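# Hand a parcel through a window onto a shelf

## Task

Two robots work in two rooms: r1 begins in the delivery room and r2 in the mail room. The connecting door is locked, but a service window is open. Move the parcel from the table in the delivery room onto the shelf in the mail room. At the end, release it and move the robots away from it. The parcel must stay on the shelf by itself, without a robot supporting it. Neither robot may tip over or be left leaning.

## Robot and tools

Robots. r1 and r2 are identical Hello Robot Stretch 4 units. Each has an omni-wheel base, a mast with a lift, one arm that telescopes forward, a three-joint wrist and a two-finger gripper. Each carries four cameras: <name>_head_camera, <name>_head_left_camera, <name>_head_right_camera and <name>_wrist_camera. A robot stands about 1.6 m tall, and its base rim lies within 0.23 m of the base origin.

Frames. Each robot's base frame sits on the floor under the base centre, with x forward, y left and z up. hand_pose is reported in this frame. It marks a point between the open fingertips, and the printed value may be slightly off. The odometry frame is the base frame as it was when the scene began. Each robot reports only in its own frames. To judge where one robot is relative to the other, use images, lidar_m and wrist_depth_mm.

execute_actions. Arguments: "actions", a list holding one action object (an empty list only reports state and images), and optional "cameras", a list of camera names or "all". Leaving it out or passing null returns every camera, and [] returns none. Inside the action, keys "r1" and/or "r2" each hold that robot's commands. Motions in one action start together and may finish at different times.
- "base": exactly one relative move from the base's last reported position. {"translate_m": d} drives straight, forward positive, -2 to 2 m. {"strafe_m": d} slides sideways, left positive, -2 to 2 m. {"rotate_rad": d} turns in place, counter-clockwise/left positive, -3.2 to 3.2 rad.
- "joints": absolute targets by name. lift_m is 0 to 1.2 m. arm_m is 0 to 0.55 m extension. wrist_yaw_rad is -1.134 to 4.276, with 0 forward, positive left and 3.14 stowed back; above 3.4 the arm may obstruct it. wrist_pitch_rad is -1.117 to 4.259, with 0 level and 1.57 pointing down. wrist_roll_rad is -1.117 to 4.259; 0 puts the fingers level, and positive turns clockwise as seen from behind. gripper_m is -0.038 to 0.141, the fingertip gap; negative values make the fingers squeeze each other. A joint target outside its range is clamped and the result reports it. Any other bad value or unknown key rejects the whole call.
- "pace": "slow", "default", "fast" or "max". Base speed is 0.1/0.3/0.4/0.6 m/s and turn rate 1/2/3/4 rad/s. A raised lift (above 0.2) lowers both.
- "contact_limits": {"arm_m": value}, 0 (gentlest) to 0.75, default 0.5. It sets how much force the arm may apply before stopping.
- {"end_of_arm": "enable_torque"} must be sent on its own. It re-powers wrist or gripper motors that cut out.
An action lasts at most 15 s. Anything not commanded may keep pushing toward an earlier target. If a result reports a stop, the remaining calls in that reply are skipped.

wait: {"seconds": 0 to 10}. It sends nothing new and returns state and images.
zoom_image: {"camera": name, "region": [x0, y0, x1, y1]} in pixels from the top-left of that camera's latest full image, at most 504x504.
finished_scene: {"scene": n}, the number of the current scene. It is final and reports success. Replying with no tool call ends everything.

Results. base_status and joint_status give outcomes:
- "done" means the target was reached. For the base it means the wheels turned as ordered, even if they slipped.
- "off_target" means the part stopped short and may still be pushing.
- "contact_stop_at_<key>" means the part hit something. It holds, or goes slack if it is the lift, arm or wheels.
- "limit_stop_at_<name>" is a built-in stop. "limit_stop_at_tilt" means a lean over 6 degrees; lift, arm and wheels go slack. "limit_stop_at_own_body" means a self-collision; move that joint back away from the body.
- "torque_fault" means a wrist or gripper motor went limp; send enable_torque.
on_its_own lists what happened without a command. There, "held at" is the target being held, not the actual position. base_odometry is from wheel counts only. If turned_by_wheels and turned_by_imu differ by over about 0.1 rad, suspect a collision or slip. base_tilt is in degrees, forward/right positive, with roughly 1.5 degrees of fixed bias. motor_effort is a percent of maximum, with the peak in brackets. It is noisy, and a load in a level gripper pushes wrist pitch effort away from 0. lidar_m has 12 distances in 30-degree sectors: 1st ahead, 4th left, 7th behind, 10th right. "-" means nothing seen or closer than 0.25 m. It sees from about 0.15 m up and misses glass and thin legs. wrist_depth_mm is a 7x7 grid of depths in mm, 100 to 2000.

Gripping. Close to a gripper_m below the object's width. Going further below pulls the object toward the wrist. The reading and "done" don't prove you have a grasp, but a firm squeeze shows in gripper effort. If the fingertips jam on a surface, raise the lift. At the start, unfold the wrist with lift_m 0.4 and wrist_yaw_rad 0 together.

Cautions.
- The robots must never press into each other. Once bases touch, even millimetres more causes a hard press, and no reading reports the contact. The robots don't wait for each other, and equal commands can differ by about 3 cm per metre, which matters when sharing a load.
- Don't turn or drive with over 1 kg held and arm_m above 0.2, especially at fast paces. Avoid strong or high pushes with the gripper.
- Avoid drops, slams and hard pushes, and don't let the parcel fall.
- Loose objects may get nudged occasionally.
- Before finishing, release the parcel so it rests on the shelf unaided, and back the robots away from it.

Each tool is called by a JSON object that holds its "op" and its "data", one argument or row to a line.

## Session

{"op": "execute_actions", "data": {
  "actions": []
}}

Scene clock: 0.00 s.
r1.base_odometry: x=+0.000 y=+0.000 heading=+0.000 (m, m, rad; r1's odometry frame)
r1.turned_by_wheels: +0.000 (rad since the last result)
r1.turned_by_imu: +0.000 (rad since the last result)
r1.base_tilt: forward=-0.3 right=+0.7 (deg)
r1.lidar_m: 1.29 1.28 1.42 2.21 1.79 0.97 1.09 2.47 0.97 0.90 0.96 1.10
r1.base_status: not commanded
r1.joint_positions: lift_m=+0.287 arm_m=+0.001 wrist_yaw_rad=+3.149 wrist_pitch_rad=+0.013 wrist_roll_rad=+0.005 gripper_m=+0.057
r1.joint_status: not commanded
r1.motor_effort: lift_m=+19 arm_m=+0 wrist_yaw_rad=+2 wrist_pitch_rad=-5 wrist_roll_rad=+1 gripper_m=-7 wheel_0=+0 wheel_1=+0 wheel_2=+0 (%)
r1.hand_pose: x=-0.1175 y=+0.0852 z=+0.4612 quat_wxyz=(-0.004, -0.006, +0.003, +1.000) (m; r1's base frame)
r1.wrist_depth_mm: - 138 - - - - - / - 132 - - - - - / - 128 203 - 1160 - - / 114 137 285 - - - - / - - - - - - - / 1537 1661 209 1661 1537 1863 1863 / 1138 1042 1160 1098 1078 1205 1255
r2.base_odometry: x=+0.000 y=+0.000 heading=+0.000 (m, m, rad; r2's odometry frame)
r2.turned_by_wheels: +0.000 (rad since the last result)
r2.turned_by_imu: +0.000 (rad since the last result)
r2.base_tilt: forward=-0.2 right=+0.6 (deg)
r2.lidar_m: 3.33 2.84 3.37 2.71 2.45 0.96 0.74 0.77 1.07 1.64 2.03 2.24
r2.base_status: not commanded
r2.joint_positions: lift_m=+0.157 arm_m=-0.003 wrist_yaw_rad=+3.184 wrist_pitch_rad=-0.014 wrist_roll_rad=-0.016 gripper_m=+0.057
r2.joint_status: not commanded
r2.motor_effort: lift_m=+20 arm_m=-1 wrist_yaw_rad=+1 wrist_pitch_rad=-6 wrist_roll_rad=-2 gripper_m=-5 wheel_0=+0 wheel_1=+0 wheel_2=+0 (%)
r2.hand_pose: x=-0.1236 y=+0.0752 z=+0.3389 quat_wxyz=(-0.021, +0.007, -0.008, +1.000) (m; r2's base frame)
r2.wrist_depth_mm: - 117 132 1138 1118 1397 1576 / - 109 133 1182 1281 1397 1537 / - 117 141 1160 1308 1430 1537 / 135 135 1078 1205 1281 1464 1537 / 960 1042 1078 1205 1308 1464 1576 / 946 991 195 1160 192 1255 1308 / 691 732 798 - 831 820 878
pictures: r1_head_camera, r1_head_left_camera, r1_head_right_camera, r1_wrist_camera, r2_head_camera, r2_head_left_camera, r2_head_right_camera, r2_wrist_camera
Images, in order (width x height): r1_head_camera 420x560, r1_head_left_camera 420x672, r1_head_right_camera 420x672, r1_wrist_camera 616x392, r2_head_camera 420x560, r2_head_left_camera 420x672, r2_head_right_camera 420x672, r2_wrist_camera 616x392.

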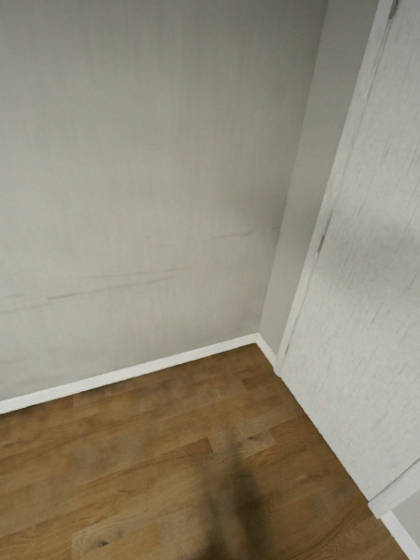

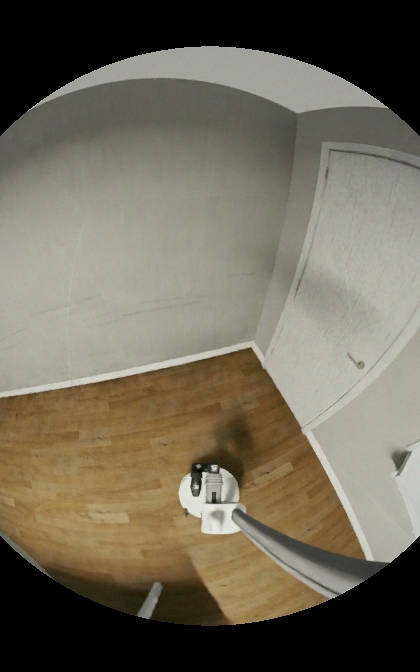

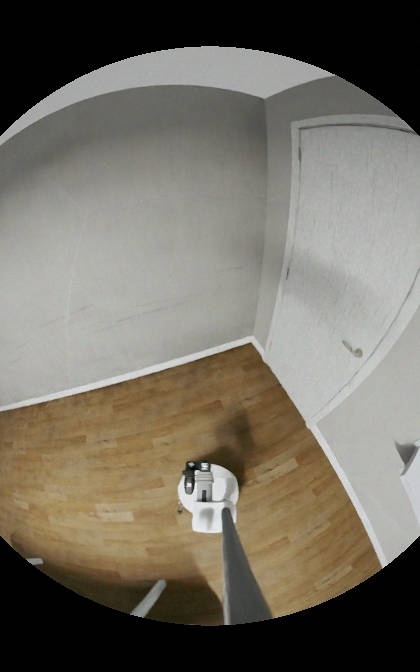

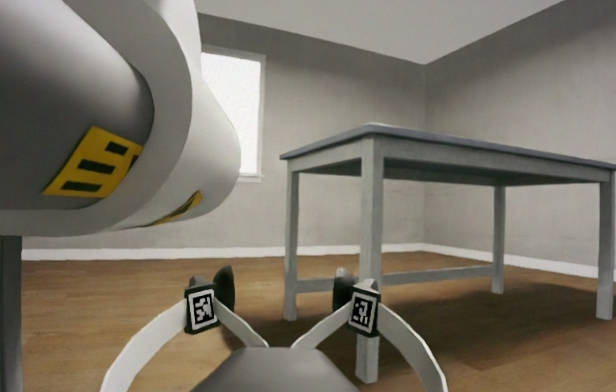

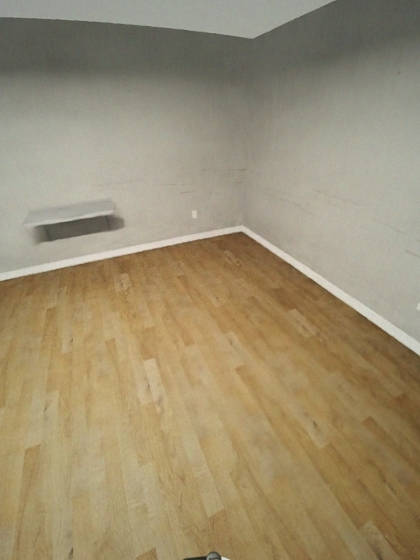

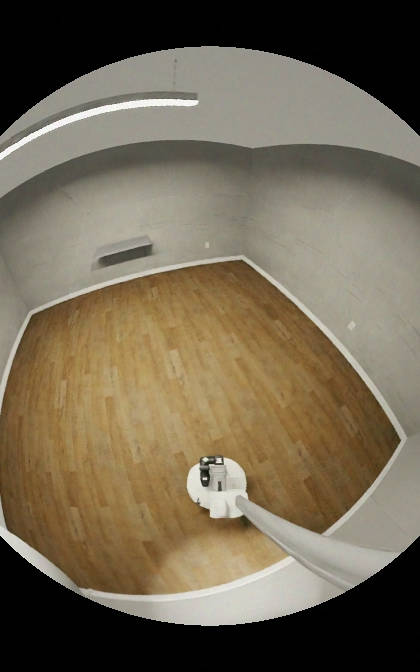

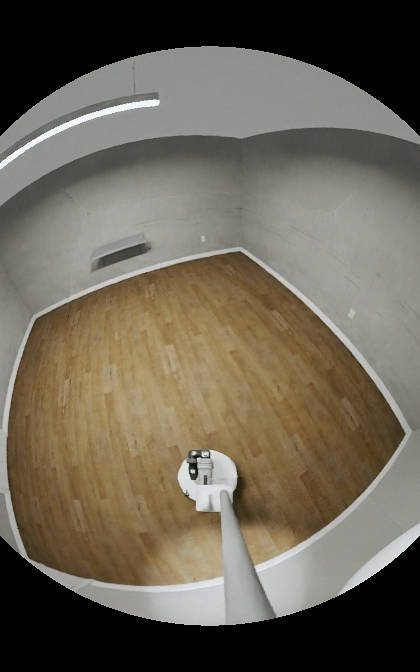

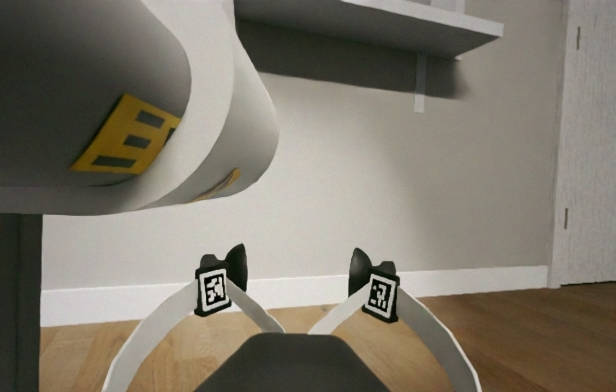

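{"op": "execute_actions", "data": {
  "actions": [
    {"r1":{"base":{"rotate_rad":-2.79},"joints":{"lift_m":0.7,"wrist_yaw_rad":0,"gripper_m":0.14},"pace":"fast"},"r2":{"base":{"rotate_rad":-2.79},"joints":{"lift_m":0.7,"wrist_yaw_rad":0,"gripper_m":0.14},"pace":"fast"}}
  ],
  "cameras": ["r1_head_camera","r1_head_left_camera","r1_wrist_camera","r2_head_camera"]
}}

Scene clock: 2.70 s.
r1.base_odometry: x=+0.000 y=+0.000 heading=-2.790 (m, m, rad; r1's odometry frame)
r1.turned_by_wheels: -2.790 (rad since the last result)
r1.turned_by_imu: -2.786 (rad since the last result)
r1.base_tilt: forward=-0.5 right=+0.7 (deg)
r1.lidar_m: 3.46 1.13 0.90 0.99 0.97 1.35 1.28 1.33 1.80 3.31 1.07 0.95
r1.base_status: done
r1.joint_positions: lift_m=+0.700 arm_m=+0.001 wrist_yaw_rad=+0.000 wrist_pitch_rad=+0.013 wrist_roll_rad=+0.005 gripper_m=+0.140
r1.joint_status: all done
r1.motor_effort: lift_m=+21(24) arm_m=-1(1) wrist_yaw_rad=+0(6) wrist_pitch_rad=-6(6) wrist_roll_rad=-1(0) gripper_m=-2(4) wheel_0=+1(10) wheel_1=+0(11) wheel_2=+1(10) (%)
r1.hand_pose: x=+0.4601 y=-0.0873 z=+0.8744 quat_wxyz=(+1.000, +0.003, +0.006, +0.000) (m; r1's base frame)
r1.wrist_depth_mm: 1618 - - - - - - / 1661 - - - - - - / 1708 - - - - - - / 1661 - - - - - - / 1708 - - - - - - / 1708 208 - - 216 976 691 / 1708 1983 - 154 - - -
r2.base_odometry: x=+0.000 y=+0.000 heading=-2.790 (m, m, rad; r2's odometry frame)
r2.turned_by_wheels: -2.790 (rad since the last result)
r2.turned_by_imu: -2.771 (rad since the last result)
r2.base_tilt: forward=-0.1 right=+0.5 (deg)
r2.lidar_m: 0.74 1.01 1.37 2.05 2.12 2.87 3.32 3.38 2.76 2.66 1.11 0.79
r2.base_status: done
r2.joint_positions: lift_m=+0.700 arm_m=-0.003 wrist_yaw_rad=+0.000 wrist_pitch_rad=-0.014 wrist_roll_rad=-0.016 gripper_m=+0.140
r2.joint_status: all done
r2.motor_effort: lift_m=+22(21) arm_m=+0(1) wrist_yaw_rad=+0(8) wrist_pitch_rad=-6(6) wrist_roll_rad=-1(1) gripper_m=-1(2) wheel_0=+1(8) wheel_1=+1(10) wheel_2=+1(14) (%)
r2.hand_pose: x=+0.4569 y=-0.0873 z=+0.8822 quat_wxyz=(+1.000, -0.008, -0.007, +0.000) (m; r2's base frame)
r2.wrist_depth_mm: 723 732 741 - - - - / 741 750 750 - - - - / 741 741 759 - - - - / 732 750 759 759 1008 1921 1921 / 750 750 750 768 778 798 788 / 741 741 768 788 778 788 788 / 741 759 768 - 788 788 809
pictures: r1_head_camera, r1_head_left_camera, r1_wrist_camera, r2_head_camera
Images, in order (width x height): r1_head_camera 420x560, r1_head_left_camera 420x672, r1_wrist_camera 616x392, r2_head_camera 420x560.

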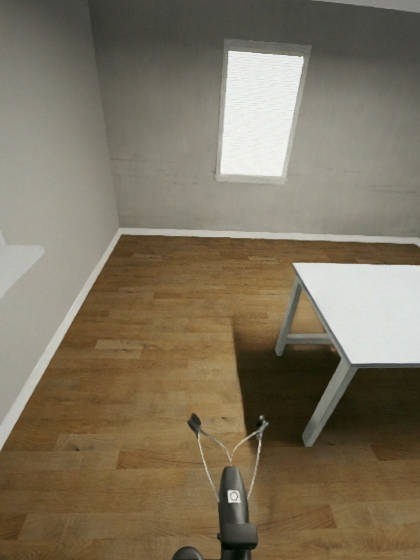

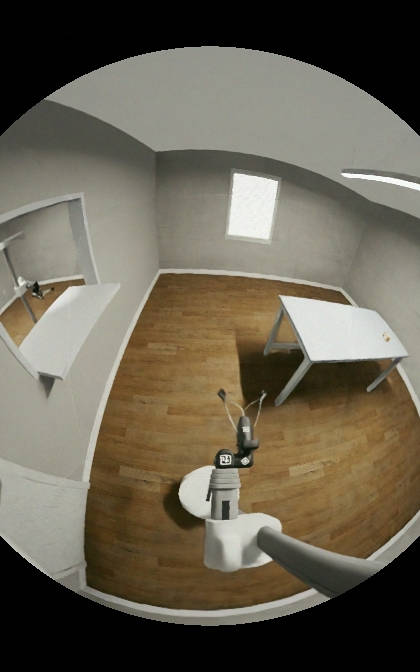

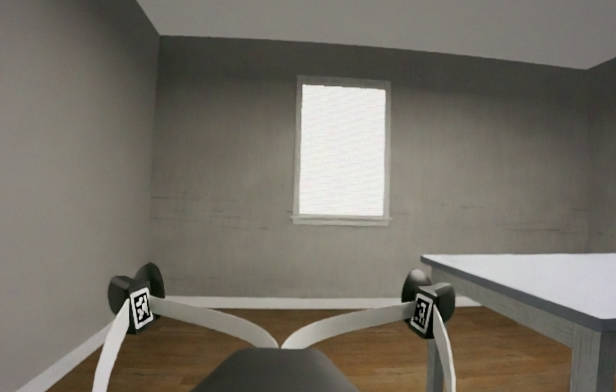

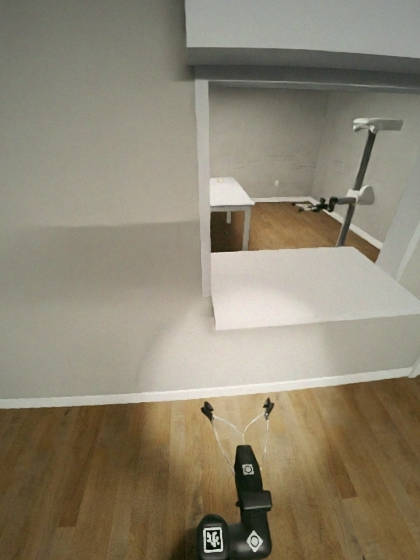

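{"op": "execute_actions", "data": {
  "actions": [
    {"r1":{"base":{"strafe_m":-1.7},"joints":{"wrist_pitch_rad":0.35,"lift_m":0.76,"arm_m":0.2},"pace":"max"},"r2":{"base":{"strafe_m":-0.35},"joints":{"lift_m":0.9,"wrist_pitch_rad":0.35},"pace":"fast"}}
  ],
  "cameras": ["r1_head_camera","r1_wrist_camera","r2_head_camera"]
}}

Scene clock: 8.00 s.
r1.base_odometry: x=-0.586 y=+1.596 heading=-2.789 (m, m, rad; r1's odometry frame)
r1.turned_by_wheels: +0.000 (rad since the last result)
r1.turned_by_imu: +0.000 (rad since the last result)
r1.base_tilt: forward=-0.6 right=+0.7 (deg)
r1.lidar_m: 0.75 0.78 1.08 2.56 1.83 1.31 1.24 1.28 1.69 1.61 1.67 0.79
r1.base_status: done
r1.joint_positions: lift_m=+0.760 arm_m=+0.199 wrist_yaw_rad=+0.000 wrist_pitch_rad=+0.352 wrist_roll_rad=+0.005 gripper_m=+0.140
r1.joint_status: all done
r1.motor_effort: lift_m=+20(24) arm_m=+6(7) wrist_yaw_rad=+2(0) wrist_pitch_rad=-5(7) wrist_roll_rad=+0(1) gripper_m=+1(0) wheel_0=+1(11) wheel_1=+3(11) wheel_2=+1(1) (%)
r1.hand_pose: x=+0.6406 y=-0.0874 z=+0.8386 quat_wxyz=(+0.985, +0.003, +0.175, +0.000) (m; r1's base frame)
r1.wrist_depth_mm: - - - - - - 1921 / - - - - - - 1863 / - - - - - - 1863 / 603 621 591 615 683 - 1863 / 413 424 439 449 459 459 1756 / 392 207 364 373 216 433 1537 / 1229 1205 1281 154 1308 477 1308
r2.base_odometry: x=-0.121 y=+0.329 heading=-2.790 (m, m, rad; r2's odometry frame)
r2.turned_by_wheels: +0.000 (rad since the last result)
r2.turned_by_imu: +0.001 (rad since the last result)
r2.base_tilt: forward=+0.0 right=+0.5 (deg)
r2.lidar_m: 0.75 0.79 1.39 2.40 2.50 3.35 3.34 3.39 2.42 2.28 1.43 0.80
r2.base_status: done
r2.joint_positions: lift_m=+0.900 arm_m=-0.003 wrist_yaw_rad=+0.000 wrist_pitch_rad=+0.352 wrist_roll_rad=-0.016 gripper_m=+0.140
r2.joint_status: all done
r2.motor_effort: lift_m=+21(23) arm_m=-1(1) wrist_yaw_rad=+0(1) wrist_pitch_rad=-6(8) wrist_roll_rad=-1(0) gripper_m=+0(2) wheel_0=-1(11) wheel_1=+2(12) wheel_2=+0(1) (%)
r2.hand_pose: x=+0.4392 y=-0.0874 z=+0.9786 quat_wxyz=(+0.985, -0.008, +0.175, +0.001) (m; r2's base frame)
r2.wrist_depth_mm: 683 - - - - - 750 / 715 - - - - - 768 / 750 741 759 809 831 866 798 / 798 574 585 603 621 603 603 / 854 842 878 878 904 878 917 / 931 917 904 917 931 946 960 / 991 1025 1008 - 1025 1025 1042
pictures: r1_head_camera, r1_wrist_camera, r2_head_camera
Images, in order (width x height): r1_head_camera 420x560, r1_wrist_camera 616x392, r2_head_camera 420x560.

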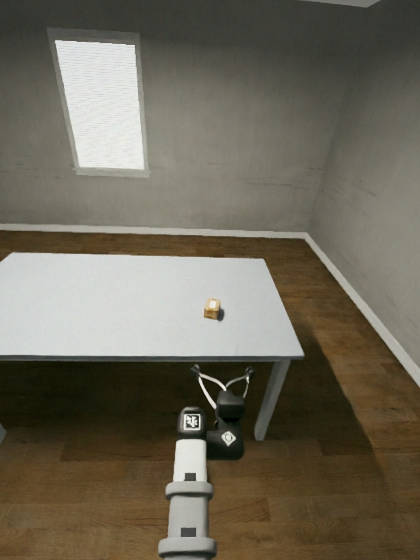

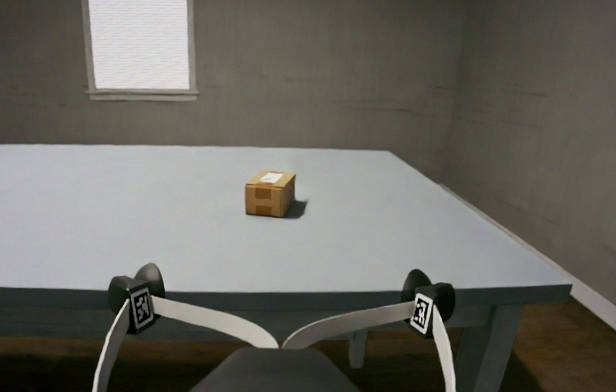

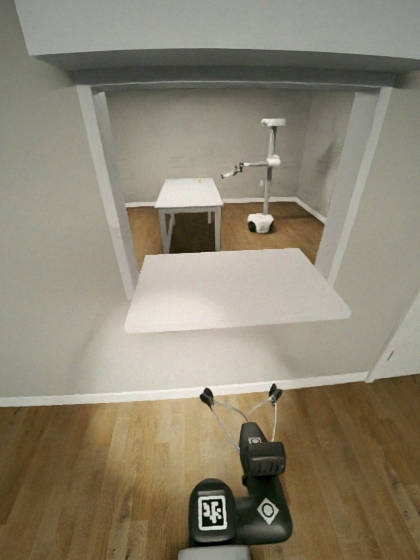

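{"op": "execute_actions", "data": {
  "actions": [
    {"r1":{"base":{"translate_m":0.15},"joints":{"lift_m":0.72,"arm_m":0.35},"pace":"fast"},"r2":{"base":{"translate_m":0.2},"pace":"fast"}}
  ],
  "cameras": ["r1_wrist_camera"]
}}

Scene clock: 10.10 s.
r1.base_odometry: x=-0.726 y=+1.544 heading=-2.789 (m, m, rad; r1's odometry frame)
r1.turned_by_wheels: +0.000 (rad since the last result)
r1.turned_by_imu: +0.000 (rad since the last result)
r1.base_tilt: forward=-0.6 right=+0.9 (deg)
r1.lidar_m: 0.61 0.63 0.87 2.53 2.03 1.47 1.39 1.45 1.68 1.59 1.67 0.64
r1.base_status: done
r1.joint_positions: lift_m=+0.720 arm_m=+0.349 wrist_yaw_rad=+0.000 wrist_pitch_rad=+0.352 wrist_roll_rad=+0.005 gripper_m=+0.140
r1.joint_status: all done
r1.motor_effort: lift_m=+15(17) arm_m=+6(7) wrist_yaw_rad=+0(3) wrist_pitch_rad=-5(6) wrist_roll_rad=+0(0) gripper_m=-2(5) wheel_0=+1(6) wheel_1=+1(5) wheel_2=+1(12) (%)
r1.hand_pose: x=+0.7907 y=-0.0873 z=+0.7990 quat_wxyz=(+0.985, +0.002, +0.175, +0.000) (m; r1's base frame)
r1.wrist_depth_mm: - - - - - - 1808 / - - - - - - 1808 / - - - - - - 1863 / 492 500 512 530 549 627 1863 / 334 345 265 324 366 375 382 / 253 208 249 260 216 278 278 / 210 209 220 154 225 220 229
r2.base_odometry: x=-0.308 y=+0.260 heading=-2.789 (m, m, rad; r2's odometry frame)
r2.turned_by_wheels: +0.000 (rad since the last result)
r2.turned_by_imu: -0.001 (rad since the last result)
r2.base_tilt: forward=-0.1 right=+0.5 (deg)
r2.lidar_m: 0.56 0.55 1.09 2.41 2.48 3.36 3.55 3.37 2.41 2.28 0.82 0.57
r2.base_status: done
r2.joint_positions: lift_m=+0.900 arm_m=-0.003 wrist_yaw_rad=+0.000 wrist_pitch_rad=+0.352 wrist_roll_rad=-0.016 gripper_m=+0.140
r2.joint_status: not commanded
r2.motor_effort: lift_m=+22(21) arm_m=-1(1) wrist_yaw_rad=+1(1) wrist_pitch_rad=-5(6) wrist_roll_rad=-2(1) gripper_m=-1(1) wheel_0=+2(7) wheel_1=+0(7) wheel_2=+0(10) (%)
r2.hand_pose: x=+0.4392 y=-0.0874 z=+0.9786 quat_wxyz=(+0.985, -0.008, +0.175, +0.001) (m; r2's base frame)
r2.wrist_depth_mm: 580 - - - - - - / 580 - - - - - - / 585 723 768 788 820 866 723 / 480 492 500 517 539 549 564 / 384 382 394 394 399 404 410 / 676 668 668 668 683 691 707 / 732 732 741 - 759 759 778
pictures: r1_wrist_camera
Images, in order (width x height): r1_wrist_camera 616x392.

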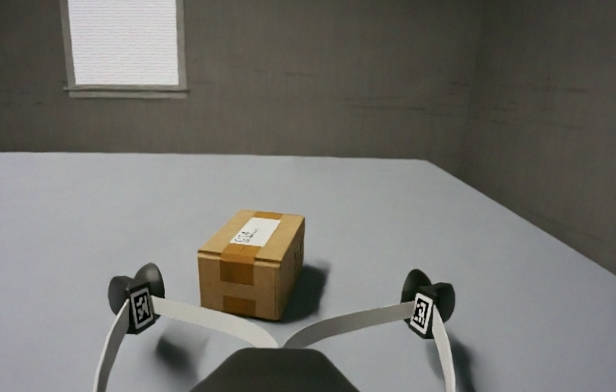

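{"op": "execute_actions", "data": {
  "actions": [
    {"r1":{"base":{"strafe_m":0.027},"joints":{"lift_m":0.71,"arm_m":0.43}}}
  ],
  "cameras": ["r1_wrist_camera"]
}}

{"op": "execute_actions", "data": {
  "actions": [
    {"r1":{"joints":{"gripper_m":0.02}}}
  ],
  "cameras": ["r1_wrist_camera"]
}}

{"op": "execute_actions", "data": {
  "actions": [
    {"r1":{"joints":{"lift_m":0.75},"pace":"fast"}}
  ],
  "cameras": ["r1_wrist_camera"]
}}

Scene clock: 11.53 s.
r1.base_odometry: x=-0.717 y=+1.519 heading=-2.789 (m, m, rad; r1's odometry frame)
r1.turned_by_wheels: +0.000 (rad since the last result)
r1.turned_by_imu: +0.000 (rad since the last result)
r1.base_tilt: forward=-0.4 right=+0.8 (deg)
r1.lidar_m: 0.60 0.63 0.87 2.49 2.02 1.49 1.39 1.45 1.70 1.63 1.68 0.64
r1.base_status: done
r1.joint_positions: lift_m=+0.710 arm_m=+0.429 wrist_yaw_rad=+0.000 wrist_pitch_rad=+0.352 wrist_roll_rad=+0.005 gripper_m=+0.140
r1.joint_status: all done
r1.motor_effort: lift_m=+15(13) arm_m=+6(7) wrist_yaw_rad=+2(1) wrist_pitch_rad=-6(5) wrist_roll_rad=+1(0) gripper_m=-2(2) wheel_0=+1(10) wheel_1=-2(8) wheel_2=+0(0) (%)
r1.hand_pose: x=+0.8706 y=-0.0874 z=+0.7890 quat_wxyz=(+0.985, +0.003, +0.175, +0.000) (m; r1's base frame)
r1.wrist_depth_mm: - - - - - - 1863 / - - - - - - 1921 / - - - - - - 1863 / 455 469 488 500 517 535 1863 / 314 322 330 231 347 353 355 / 237 206 181 174 216 260 262 / 196 196 191 153 211 206 215
r2.base_odometry: x=-0.308 y=+0.260 heading=-2.789 (m, m, rad; r2's odometry frame)
r2.turned_by_wheels: +0.000 (rad since the last result)
r2.turned_by_imu: +0.000 (rad since the last result)
r2.base_tilt: forward=-0.1 right=+0.5 (deg)
r2.lidar_m: 0.57 0.57 1.10 2.42 2.50 3.31 3.54 3.41 2.39 2.27 0.84 0.54
r2.base_status: not commanded
r2.joint_positions: lift_m=+0.900 arm_m=-0.003 wrist_yaw_rad=+0.000 wrist_pitch_rad=+0.352 wrist_roll_rad=-0.016 gripper_m=+0.140
r2.joint_status: not commanded
r2.motor_effort: lift_m=+21(21) arm_m=-1(1) wrist_yaw_rad=+0(1) wrist_pitch_rad=-6(6) wrist_roll_rad=+0(1) gripper_m=+2(1) wheel_0=+2(2) wheel_1=+0(0) wheel_2=+0(0) (%)
r2.hand_pose: x=+0.4392 y=-0.0874 z=+0.9786 quat_wxyz=(+0.985, -0.008, +0.175, +0.001) (m; r2's base frame)
r2.wrist_depth_mm: 574 - - - - - - / 580 - - - - - - / 580 732 759 788 820 854 715 / 477 496 504 517 535 549 564 / 384 382 394 397 397 407 407 / 683 676 676 676 691 691 715 / 732 741 741 - 759 750 768
pictures: r1_wrist_camera
Images, in order (width x height): r1_wrist_camera 616x392.

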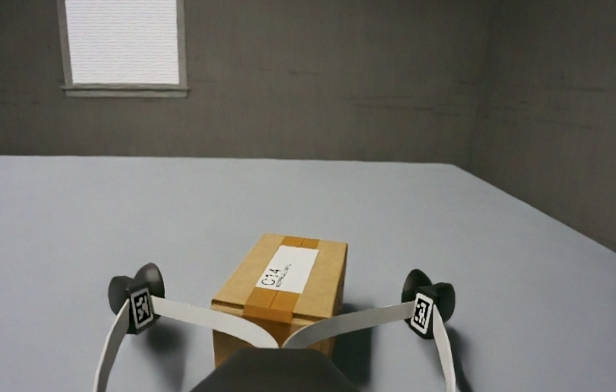

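Scene clock: 13.70 s.
r1.base_odometry: x=-0.717 y=+1.519 heading=-2.789 (m, m, rad; r1's odometry frame)
r1.turned_by_wheels: +0.000 (rad since the last result)
r1.turned_by_imu: +0.000 (rad since the last result)
r1.base_tilt: forward=-0.4 right=+0.7 (deg)
r1.lidar_m: 0.60 0.63 0.86 2.50 2.04 1.47 1.40 1.46 1.72 1.64 1.70 0.62
r1.base_status: not commanded
r1.joint_positions: lift_m=+0.710 arm_m=+0.429 wrist_yaw_rad=+0.000 wrist_pitch_rad=+0.353 wrist_roll_rad=+0.005 gripper_m=+0.020
r1.joint_status: all done
r1.motor_effort: lift_m=+15(15) arm_m=+6(6) wrist_yaw_rad=+3(2) wrist_pitch_rad=-7(8) wrist_roll_rad=+0(0) gripper_m=-19(21) wheel_0=+1(1) wheel_1=-1(1) wheel_2=+0(0) (%)
r1.hand_pose: x=+0.8705 y=-0.0874 z=+0.7889 quat_wxyz=(+0.985, +0.003, +0.175, +0.000) (m; r1's base frame)
r1.wrist_depth_mm: - - - - - - 1808 / - - - - - - 1808 / - - - - - - 1863 / 452 466 477 496 512 530 1921 / 312 322 310 227 347 351 355 / 237 231 172 167 192 260 262 / 196 189 171 163 204 206 215
r2.base_odometry: x=-0.308 y=+0.260 heading=-2.789 (m, m, rad; r2's odometry frame)
r2.turned_by_wheels: +0.000 (rad since the last result)
r2.turned_by_imu: +0.000 (rad since the last result)
r2.base_tilt: forward=+0.0 right=+0.5 (deg)
r2.lidar_m: 0.55 0.57 1.12 2.42 2.47 3.37 3.55 3.42 2.41 2.29 0.84 0.59
r2.base_status: not commanded
r2.joint_positions: lift_m=+0.900 arm_m=-0.003 wrist_yaw_rad=+0.000 wrist_pitch_rad=+0.352 wrist_roll_rad=-0.016 gripper_m=+0.140
r2.joint_status: not commanded
r2.motor_effort: lift_m=+21(22) arm_m=-1(1) wrist_yaw_rad=+1(0) wrist_pitch_rad=-5(5) wrist_roll_rad=-2(1) gripper_m=+1(0) wheel_0=+2(2) wheel_1=+0(0) wheel_2=+0(0) (%)
r2.hand_pose: x=+0.4392 y=-0.0874 z=+0.9786 quat_wxyz=(+0.985, -0.008, +0.175, +0.001) (m; r2's base frame)
r2.wrist_depth_mm: 574 - - - - - - / 580 - - - - - - / 585 732 759 788 820 854 723 / 484 496 508 517 535 549 564 / 384 382 394 394 399 404 410 / 676 668 676 683 683 699 715 / 732 732 732 - 759 750 778
pictures: r1_wrist_camera
Images, in order (width x height): r1_wrist_camera 616x392.

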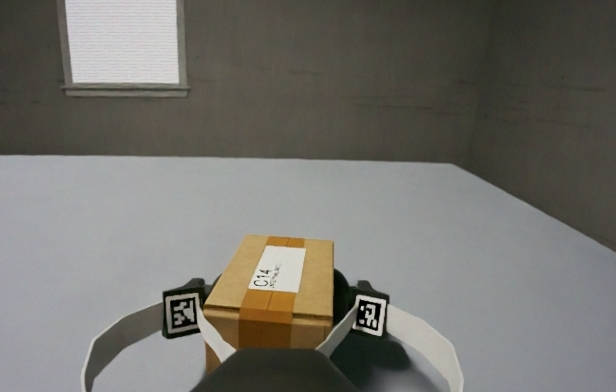

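Scene clock: 14.57 s.
r1.base_odometry: x=-0.717 y=+1.519 heading=-2.789 (m, m, rad; r1's odometry frame)
r1.turned_by_wheels: +0.000 (rad since the last result)
r1.turned_by_imu: +0.000 (rad since the last result)
r1.base_tilt: forward=-0.5 right=+0.8 (deg)
r1.lidar_m: 0.60 0.64 0.85 2.51 2.04 1.48 1.39 1.44 1.71 1.63 1.70 0.65
r1.base_status: not commanded
r1.joint_positions: lift_m=+0.750 arm_m=+0.429 wrist_yaw_rad=+0.000 wrist_pitch_rad=+0.353 wrist_roll_rad=+0.005 gripper_m=+0.020
r1.joint_status: all done
r1.motor_effort: lift_m=+21(25) arm_m=+6(6) wrist_yaw_rad=+1(1) wrist_pitch_rad=-8(9) wrist_roll_rad=+0(0) gripper_m=-19(21) wheel_0=+2(2) wheel_1=-2(2) wheel_2=+0(0) (%)
r1.hand_pose: x=+0.8705 y=-0.0874 z=+0.8283 quat_wxyz=(+0.984, +0.003, +0.175, +0.000) (m; r1's base frame)
r1.wrist_depth_mm: - - - - - - 1863 / - - - - - - 1921 / - - - - - - 1808 / 569 585 603 627 647 - 1863 / 392 402 389 226 433 439 1708 / 296 289 173 167 192 327 325 / 245 237 170 163 258 258 263
r2.base_odometry: x=-0.308 y=+0.260 heading=-2.789 (m, m, rad; r2's odometry frame)
r2.turned_by_wheels: +0.000 (rad since the last result)
r2.turned_by_imu: +0.000 (rad since the last result)
r2.base_tilt: forward=-0.1 right=+0.5 (deg)
r2.lidar_m: 0.55 0.58 1.11 2.41 2.50 3.35 3.58 3.38 2.40 2.29 0.83 0.60
r2.base_status: not commanded
r2.joint_positions: lift_m=+0.900 arm_m=-0.003 wrist_yaw_rad=+0.000 wrist_pitch_rad=+0.352 wrist_roll_rad=-0.016 gripper_m=+0.140
r2.joint_status: not commanded
r2.motor_effort: lift_m=+21(21) arm_m=-1(1) wrist_yaw_rad=+2(0) wrist_pitch_rad=-5(5) wrist_roll_rad=+0(1) gripper_m=+0(1) wheel_0=+2(2) wheel_1=+0(0) wheel_2=+0(0) (%)
r2.hand_pose: x=+0.4392 y=-0.0874 z=+0.9786 quat_wxyz=(+0.985, -0.008, +0.175, +0.001) (m; r2's base frame)
r2.wrist_depth_mm: 574 - - - - - - / 580 - - - - - - / 580 732 759 798 820 866 723 / 480 500 500 517 535 554 564 / 384 382 394 397 397 404 410 / 676 668 676 676 676 699 715 / 732 732 732 - 750 768 768
pictures: r1_wrist_camera
Images, in order (width x height): r1_wrist_camera 616x392.

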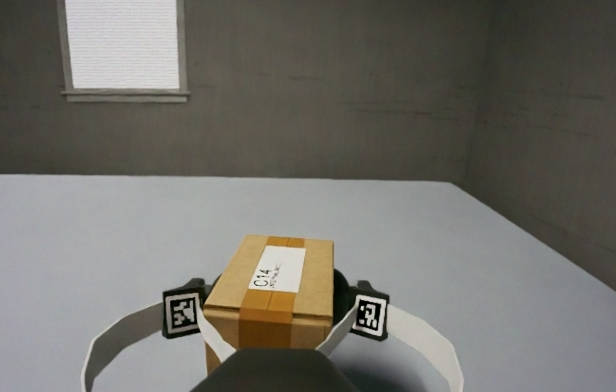

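{"op": "execute_actions", "data": {
  "actions": [
    {"r1":{"base":{"rotate_rad":1.38},"joints":{"arm_m":0.2},"pace":"fast"}}
  ],
  "cameras": ["r1_head_camera"]
}}

{"op": "execute_actions", "data": {
  "actions": [
    {"r1":{"base":{"translate_m":1.75},"joints":{"lift_m":0.9,"arm_m":0.3},"pace":"max"}}
  ],
  "cameras": ["r1_head_camera","r1_wrist_camera","r2_wrist_camera"]
}}

Scene clock: 16.83 s.
r1.base_odometry: x=-0.717 y=+1.519 heading=-1.409 (m, m, rad; r1's odometry frame)
r1.turned_by_wheels: +1.380 (rad since the last result)
r1.turned_by_imu: +1.378 (rad since the last result)
r1.base_tilt: forward=-0.6 right=+0.7 (deg)
r1.lidar_m: 2.49 2.58 1.57 1.40 1.40 1.66 1.64 1.65 0.67 0.59 0.60 0.73
r1.base_status: done
r1.joint_positions: lift_m=+0.750 arm_m=+0.201 wrist_yaw_rad=+0.000 wrist_pitch_rad=+0.353 wrist_roll_rad=+0.005 gripper_m=+0.020
r1.joint_status: all done
r1.motor_effort: lift_m=+21(21) arm_m=-7(8) wrist_yaw_rad=+2(3) wrist_pitch_rad=-8(9) wrist_roll_rad=+1(0) gripper_m=-18(20) wheel_0=-2(7) wheel_1=+1(6) wheel_2=+2(9) (%)
r1.hand_pose: x=+0.6428 y=-0.0874 z=+0.8283 quat_wxyz=(+0.984, +0.003, +0.175, +0.000) (m; r1's base frame)
r1.wrist_depth_mm: 1756 1863 - - - - - / 1921 1983 - - - - - / 1983 - - - - - - / - - - - - 668 691 / 1921 1921 1863 225 - 723 480 / 1464 1397 173 167 191 1618 1499 / 1229 1160 171 163 1229 1255 1308
r2.base_odometry: x=-0.308 y=+0.260 heading=-2.789 (m, m, rad; r2's odometry frame)
r2.turned_by_wheels: +0.000 (rad since the last result)
r2.turned_by_imu: +0.000 (rad since the last result)
r2.base_tilt: forward=+0.1 right=+0.5 (deg)
r2.lidar_m: 0.54 0.56 1.13 2.42 2.47 3.35 3.55 3.42 2.42 2.28 0.83 0.59
r2.base_status: not commanded
r2.joint_positions: lift_m=+0.900 arm_m=-0.003 wrist_yaw_rad=+0.000 wrist_pitch_rad=+0.352 wrist_roll_rad=-0.016 gripper_m=+0.140
r2.joint_status: not commanded
r2.motor_effort: lift_m=+22(21) arm_m=-1(1) wrist_yaw_rad=+0(1) wrist_pitch_rad=-6(6) wrist_roll_rad=-1(2) gripper_m=-1(1) wheel_0=+2(2) wheel_1=+0(0) wheel_2=+0(0) (%)
r2.hand_pose: x=+0.4392 y=-0.0874 z=+0.9786 quat_wxyz=(+0.985, -0.008, +0.175, +0.001) (m; r2's base frame)
r2.wrist_depth_mm: 580 - - - - - - / 580 - - - - - - / 585 723 768 798 820 854 707 / 480 496 500 525 535 549 564 / 384 384 392 394 399 404 410 / 683 668 676 676 683 691 723 / 723 732 741 - 759 759 759
pictures: r1_head_camera
Images, in order (width x height): r1_head_camera 420x560.

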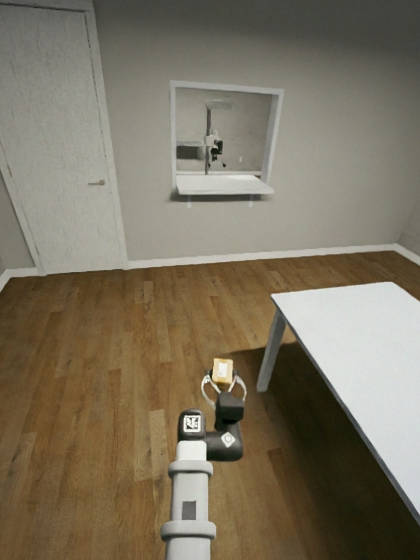

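Scene clock: 22.33 s.
r1.base_odometry: x=-0.435 y=-0.208 heading=-1.409 (m, m, rad; r1's odometry frame)
r1.turned_by_wheels: +0.000 (rad since the last result)
r1.turned_by_imu: -0.002 (rad since the last result)
r1.base_tilt: forward=-0.4 right=+0.7 (deg)
r1.lidar_m: 0.72 0.95 1.13 1.76 1.77 2.12 3.36 0.70 0.80 3.01 1.79 0.84
r1.base_status: done
r1.joint_positions: lift_m=+0.900 arm_m=+0.299 wrist_yaw_rad=+0.000 wrist_pitch_rad=+0.353 wrist_roll_rad=+0.005 gripper_m=+0.020
r1.joint_status: all done
r1.motor_effort: lift_m=+19(23) arm_m=+6(7) wrist_yaw_rad=+1(3) wrist_pitch_rad=-8(10) wrist_roll_rad=+0(0) gripper_m=-19(19) wheel_0=+0(6) wheel_1=+1(5) wheel_2=+1(13) (%)
r1.hand_pose: x=+0.7406 y=-0.0874 z=+0.9784 quat_wxyz=(+0.984, +0.003, +0.176, +0.000) (m; r1's base frame)
r1.wrist_depth_mm: - - - - - - - / - - - 1397 - - 699 / - - - - - - 715 / 521 609 634 661 683 707 668 / 415 427 410 227 459 469 469 / 315 307 173 167 191 355 382 / 263 262 171 163 324 723 788
r2.base_odometry: x=-0.308 y=+0.260 heading=-2.789 (m, m, rad; r2's odometry frame)
r2.turned_by_wheels: +0.000 (rad since the last result)
r2.turned_by_imu: -0.001 (rad since the last result)
r2.base_tilt: forward=+0.0 right=+0.5 (deg)
r2.lidar_m: 0.56 0.59 1.09 2.42 2.51 3.34 3.52 3.41 2.43 2.30 0.86 0.56
r2.base_status: not commanded
r2.joint_positions: lift_m=+0.900 arm_m=-0.003 wrist_yaw_rad=+0.000 wrist_pitch_rad=+0.352 wrist_roll_rad=-0.016 gripper_m=+0.140
r2.joint_status: not commanded
r2.motor_effort: lift_m=+21(21) arm_m=-1(1) wrist_yaw_rad=+0(1) wrist_pitch_rad=-5(5) wrist_roll_rad=-1(1) gripper_m=+0(0) wheel_0=+2(2) wheel_1=+0(0) wheel_2=+0(0) (%)
r2.hand_pose: x=+0.4392 y=-0.0874 z=+0.9786 quat_wxyz=(+0.985, -0.008, +0.175, +0.001) (m; r2's base frame)
r2.wrist_depth_mm: 580 - - - 1537 - - / 580 - - - - - - / 580 732 750 798 820 854 715 / 477 492 504 517 530 554 564 / 384 382 394 399 397 404 410 / 683 668 676 668 683 691 715 / 732 741 732 - 759 750 778
pictures: r1_head_camera, r1_wrist_camera, r2_wrist_camera
Images, in order (width x height): r1_head_camera 420x560, r1_wrist_camera 616x392, r2_wrist_camera 616x392.

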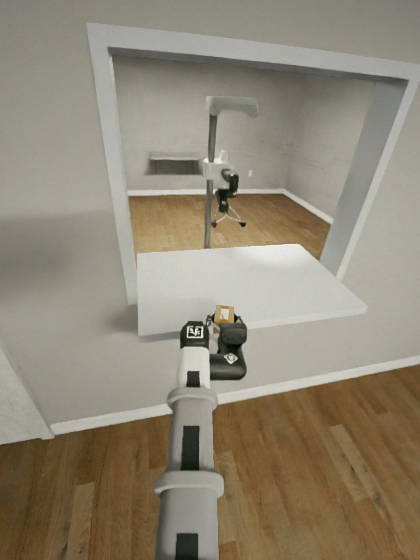

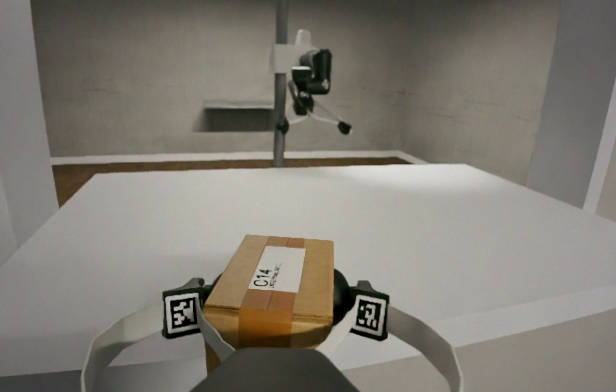

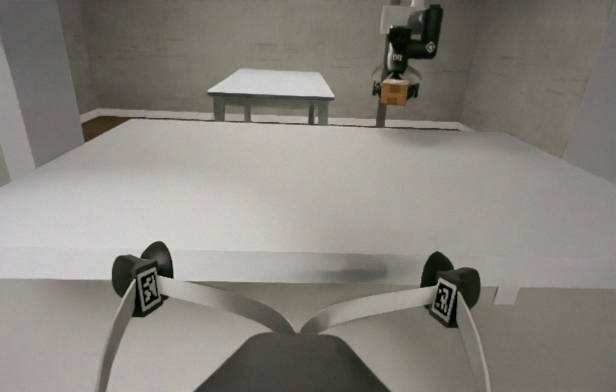

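{"op": "execute_actions", "data": {
  "actions": [
    {"r1":{"base":{"translate_m":0.1},"joints":{"lift_m":0.865,"arm_m":0.54},"pace":"fast"},"r2":{"base":{"rotate_rad":-0.165},"joints":{"lift_m":0.87}}}
  ],
  "cameras": []
}}

{"op": "execute_actions", "data": {
  "actions": [
    {"r1":{"joints":{"lift_m":0.847}}}
  ],
  "cameras": ["r2_wrist_camera"]
}}

{"op": "execute_actions", "data": {
  "actions": [
    {"r1":{"joints":{"gripper_m":0.1}},"r2":{"joints":{"arm_m":0.15}}}
  ],
  "cameras": []
}}

{"op": "execute_actions", "data": {
  "actions": [
    {"r1":{"joints":{"arm_m":0.0,"lift_m":0.86},"pace":"fast"},"r2":{"joints":{"arm_m":0.27,"lift_m":0.86}}}
  ],
  "cameras": ["r1_wrist_camera","r2_wrist_camera"]
}}

Scene clock: 24.50 s.
r1.base_odometry: x=-0.419 y=-0.307 heading=-1.409 (m, m, rad; r1's odometry frame)
r1.turned_by_wheels: +0.000 (rad since the last result)
r1.turned_by_imu: +0.000 (rad since the last result)
r1.base_tilt: forward=-0.4 right=+0.8 (deg)
r1.lidar_m: 0.64 0.65 1.04 1.76 1.80 2.15 3.43 0.79 0.91 2.97 1.58 0.72
r1.base_status: done
r1.joint_positions: lift_m=+0.865 arm_m=+0.539 wrist_yaw_rad=+0.000 wrist_pitch_rad=+0.353 wrist_roll_rad=+0.005 gripper_m=+0.020
r1.joint_status: all done
r1.motor_effort: lift_m=+16(17) arm_m=+6(8) wrist_yaw_rad=+1(0) wrist_pitch_rad=-8(8) wrist_roll_rad=+0(0) gripper_m=-19(21) wheel_0=+0(7) wheel_1=+2(6) wheel_2=+2(10) (%)
r1.hand_pose: x=+0.9806 y=-0.0873 z=+0.9438 quat_wxyz=(+0.984, +0.003, +0.175, +0.000) (m; r1's base frame)
r1.wrist_depth_mm: - - - 1042 - - - / - - - 891 - - - / - - - - - - - / - - - - - 585 - / 343 355 345 226 379 387 392 / 262 255 172 167 191 289 289 / 218 208 171 163 227 228 236
r2.base_odometry: x=-0.308 y=+0.260 heading=-2.954 (m, m, rad; r2's odometry frame)
r2.turned_by_wheels: -0.164 (rad since the last result)
r2.turned_by_imu: -0.164 (rad since the last result)
r2.base_tilt: forward=+0.0 right=+0.5 (deg)
r2.lidar_m: 0.53 0.55 0.97 1.85 2.43 2.92 3.50 3.49 2.58 2.29 1.38 0.61
r2.base_status: done
r2.joint_positions: lift_m=+0.870 arm_m=-0.003 wrist_yaw_rad=+0.000 wrist_pitch_rad=+0.352 wrist_roll_rad=-0.016 gripper_m=+0.140
r2.joint_status: all done
r2.motor_effort: lift_m=+17(20) arm_m=-1(1) wrist_yaw_rad=+2(1) wrist_pitch_rad=-5(5) wrist_roll_rad=-1(1) gripper_m=-1(1) wheel_0=+3(7) wheel_1=+1(8) wheel_2=+3(7) (%)
r2.hand_pose: x=+0.4392 y=-0.0874 z=+0.9490 quat_wxyz=(+0.985, -0.008, +0.175, +0.001) (m; r2's base frame)
r2.wrist_depth_mm: - - - 1464 - - 609 / - - - - - 732 647 / 609 634 661 627 699 676 699 / 415 421 433 442 459 469 484 / 357 368 647 676 723 750 820 / 627 640 691 707 759 820 891 / 676 715 723 - 854 904 976
pictures: none
No camera images: the call's "cameras" was empty. Leave "cameras" out to get every camera's image.

Scene clock: 25.27 s.
r1.base_odometry: x=-0.419 y=-0.307 heading=-1.409 (m, m, rad; r1's odometry frame)
r1.turned_by_wheels: +0.000 (rad since the last result)
r1.turned_by_imu: +0.000 (rad since the last result)
r1.base_tilt: forward=-0.5 right=+0.6 (deg)
r1.lidar_m: 0.64 0.65 1.06 1.79 1.80 2.13 3.43 0.79 0.90 2.99 1.63 0.72
r1.base_status: not commanded
r1.joint_positions: lift_m=+0.847 arm_m=+0.539 wrist_yaw_rad=+0.000 wrist_pitch_rad=+0.353 wrist_roll_rad=+0.005 gripper_m=+0.020
r1.joint_status: all done
r1.motor_effort: lift_m=+15(12) arm_m=+6(6) wrist_yaw_rad=+1(0) wrist_pitch_rad=-8(9) wrist_roll_rad=+0(1) gripper_m=-19(16) wheel_0=+0(0) wheel_1=+2(2) wheel_2=+2(2) (%)
r1.hand_pose: x=+0.9806 y=-0.0874 z=+0.9258 quat_wxyz=(+0.984, +0.003, +0.175, +0.000) (m; r1's base frame)
r1.wrist_depth_mm: - - - 1025 - - - / - - - 854 - - - / - - - - - - - / - - 473 496 508 521 544 / 309 319 309 226 340 347 353 / 235 229 172 167 192 257 258 / 195 187 171 163 204 205 212
r2.base_odometry: x=-0.308 y=+0.260 heading=-2.954 (m, m, rad; r2's odometry frame)
r2.turned_by_wheels: +0.000 (rad since the last result)
r2.turned_by_imu: +0.000 (rad since the last result)
r2.base_tilt: forward=-0.2 right=+0.5 (deg)
r2.lidar_m: 0.55 0.56 0.96 1.84 2.42 2.94 3.51 3.49 2.59 2.29 1.38 0.63
r2.base_status: not commanded
r2.joint_positions: lift_m=+0.870 arm_m=-0.003 wrist_yaw_rad=+0.000 wrist_pitch_rad=+0.352 wrist_roll_rad=-0.016 gripper_m=+0.140
r2.joint_status: not commanded
r2.motor_effort: lift_m=+17(17) arm_m=-1(1) wrist_yaw_rad=+0(2) wrist_pitch_rad=-6(5) wrist_roll_rad=+0(1) gripper_m=-1(3) wheel_0=+3(3) wheel_1=+1(1) wheel_2=+3(3) (%)
r2.hand_pose: x=+0.4392 y=-0.0874 z=+0.9490 quat_wxyz=(+0.985, -0.008, +0.175, +0.001) (m; r2's base frame)
r2.wrist_depth_mm: - - - - - - 615 / - - - 878 - 723 654 / 603 627 647 627 707 683 699 / 413 421 430 442 455 469 484 / 357 366 647 683 723 759 809 / 627 640 683 723 768 831 904 / 676 707 732 - 866 917 976
pictures: r2_wrist_camera
Images, in order (width x height): r2_wrist_camera 616x392.

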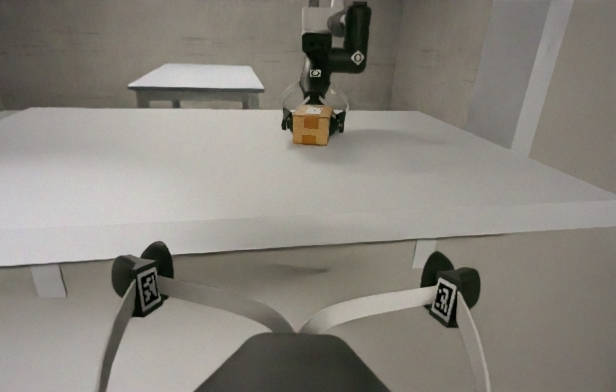

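Scene clock: 26.90 s.
r1.base_odometry: x=-0.419 y=-0.307 heading=-1.409 (m, m, rad; r1's odometry frame)
r1.turned_by_wheels: +0.000 (rad since the last result)
r1.turned_by_imu: +0.000 (rad since the last result)
r1.base_tilt: forward=-0.4 right=+0.8 (deg)
r1.lidar_m: 0.65 0.66 1.05 1.79 1.79 2.14 3.45 0.80 0.90 2.97 1.61 0.73
r1.base_status: not commanded
r1.joint_positions: lift_m=+0.847 arm_m=+0.539 wrist_yaw_rad=+0.000 wrist_pitch_rad=+0.352 wrist_roll_rad=+0.005 gripper_m=+0.100
r1.joint_status: all done
r1.motor_effort: lift_m=+15(15) arm_m=+6(6) wrist_yaw_rad=+1(2) wrist_pitch_rad=-5(7) wrist_roll_rad=+0(1) gripper_m=-2(17) wheel_0=-1(0) wheel_1=+2(2) wheel_2=+2(2) (%)
r1.hand_pose: x=+0.9807 y=-0.0874 z=+0.9261 quat_wxyz=(+0.985, +0.003, +0.175, +0.000) (m; r1's base frame)
r1.wrist_depth_mm: - - - 1025 - - - / - - - 723 - - - / - - - - - - - / - - 477 496 512 525 554 / 309 322 327 229 345 349 355 / 236 229 184 179 211 259 259 / 196 195 198 154 205 209 213
r2.base_odometry: x=-0.308 y=+0.260 heading=-2.954 (m, m, rad; r2's odometry frame)
r2.turned_by_wheels: +0.000 (rad since the last result)
r2.turned_by_imu: +0.000 (rad since the last result)
r2.base_tilt: forward=+0.0 right=+0.4 (deg)
r2.lidar_m: 0.55 0.55 0.95 1.83 2.45 2.96 3.52 3.52 2.61 2.30 1.39 0.66
r2.base_status: not commanded
r2.joint_positions: lift_m=+0.870 arm_m=+0.149 wrist_yaw_rad=+0.000 wrist_pitch_rad=+0.352 wrist_roll_rad=-0.016 gripper_m=+0.140
r2.joint_status: all done
r2.motor_effort: lift_m=+17(17) arm_m=+5(6) wrist_yaw_rad=+0(3) wrist_pitch_rad=-6(5) wrist_roll_rad=-1(0) gripper_m=+3(1) wheel_0=+3(3) wheel_1=+1(2) wheel_2=+3(3) (%)
r2.hand_pose: x=+0.5909 y=-0.0874 z=+0.9490 quat_wxyz=(+0.985, -0.008, +0.175, +0.001) (m; r2's base frame)
r2.wrist_depth_mm: - - - 1366 - - 525 / - - - 699 - - 525 / 603 621 634 535 699 654 535 / 410 418 430 439 452 466 480 / 310 314 322 325 334 343 349 / 251 239 248 263 274 293 310 / 235 246 255 - 640 676 723
pictures: none
No camera images: the call's "cameras" was empty. Leave "cameras" out to get every camera's image.

Scene clock: 29.07 s.
r1.base_odometry: x=-0.419 y=-0.307 heading=-1.409 (m, m, rad; r1's odometry frame)
r1.turned_by_wheels: +0.000 (rad since the last result)
r1.turned_by_imu: +0.000 (rad since the last result)
r1.base_tilt: forward=-0.5 right=+0.7 (deg)
r1.lidar_m: 0.63 0.66 1.03 1.78 1.78 2.14 3.44 0.80 0.93 2.99 1.62 0.73
r1.base_status: not commanded
r1.joint_positions: lift_m=+0.860 arm_m=+0.002 wrist_yaw_rad=+0.000 wrist_pitch_rad=+0.352 wrist_roll_rad=+0.005 gripper_m=+0.100
r1.joint_status: all done
r1.motor_effort: lift_m=+21(23) arm_m=-6(7) wrist_yaw_rad=+1(1) wrist_pitch_rad=-6(6) wrist_roll_rad=+1(0) gripper_m=-4(3) wheel_0=-1(1) wheel_1=+2(2) wheel_2=+2(2) (%)
r1.hand_pose: x=+0.4434 y=-0.0875 z=+0.9385 quat_wxyz=(+0.985, +0.003, +0.175, -0.001) (m; r1's base frame)
r1.wrist_depth_mm: 517 - - - - - 759 / 535 - - 1576 - - 788 / 554 809 991 991 1098 891 854 / 580 508 521 539 559 585 661 / 591 433 691 759 798 891 976 / 647 668 715 798 209 946 1042 / 676 723 759 154 917 1025 1138
r2.base_odometry: x=-0.308 y=+0.260 heading=-2.954 (m, m, rad; r2's odometry frame)
r2.turned_by_wheels: +0.000 (rad since the last result)
r2.turned_by_imu: +0.000 (rad since the last result)
r2.base_tilt: forward=-0.1 right=+0.7 (deg)
r2.lidar_m: 0.56 0.57 0.95 1.86 2.41 2.93 3.47 3.48 2.61 2.30 1.39 0.65
r2.base_status: not commanded
r2.joint_positions: lift_m=+0.860 arm_m=+0.269 wrist_yaw_rad=+0.000 wrist_pitch_rad=+0.352 wrist_roll_rad=-0.016 gripper_m=+0.140
r2.joint_status: all done
r2.motor_effort: lift_m=+17(19) arm_m=+4(9) wrist_yaw_rad=+0(0) wrist_pitch_rad=-5(5) wrist_roll_rad=+0(1) gripper_m=+0(1) wheel_0=+4(3) wheel_1=+1(1) wheel_2=+3(3) (%)
r2.hand_pose: x=+0.7109 y=-0.0874 z=+0.9390 quat_wxyz=(+0.985, -0.008, +0.175, +0.001) (m; r2's base frame)
r2.wrist_depth_mm: - - - 1229 - - - / - - - - - - 504 / 564 580 603 627 654 - 500 / 387 392 404 366 424 439 452 / 293 294 303 307 317 320 327 / 235 222 224 245 230 235 257 / 197 195 201 - 208 203 212
pictures: r1_wrist_camera, r2_wrist_camera
Images, in order (width x height): r1_wrist_camera 616x392, r2_wrist_camera 616x392.

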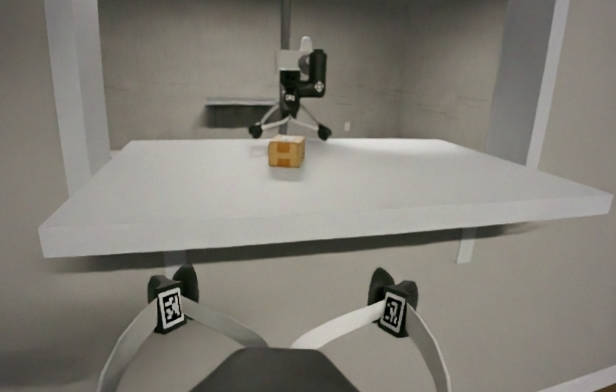

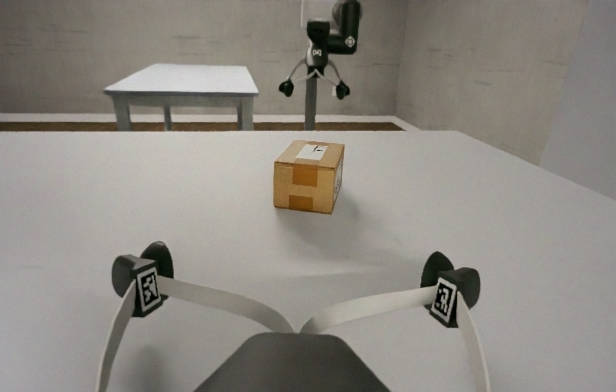

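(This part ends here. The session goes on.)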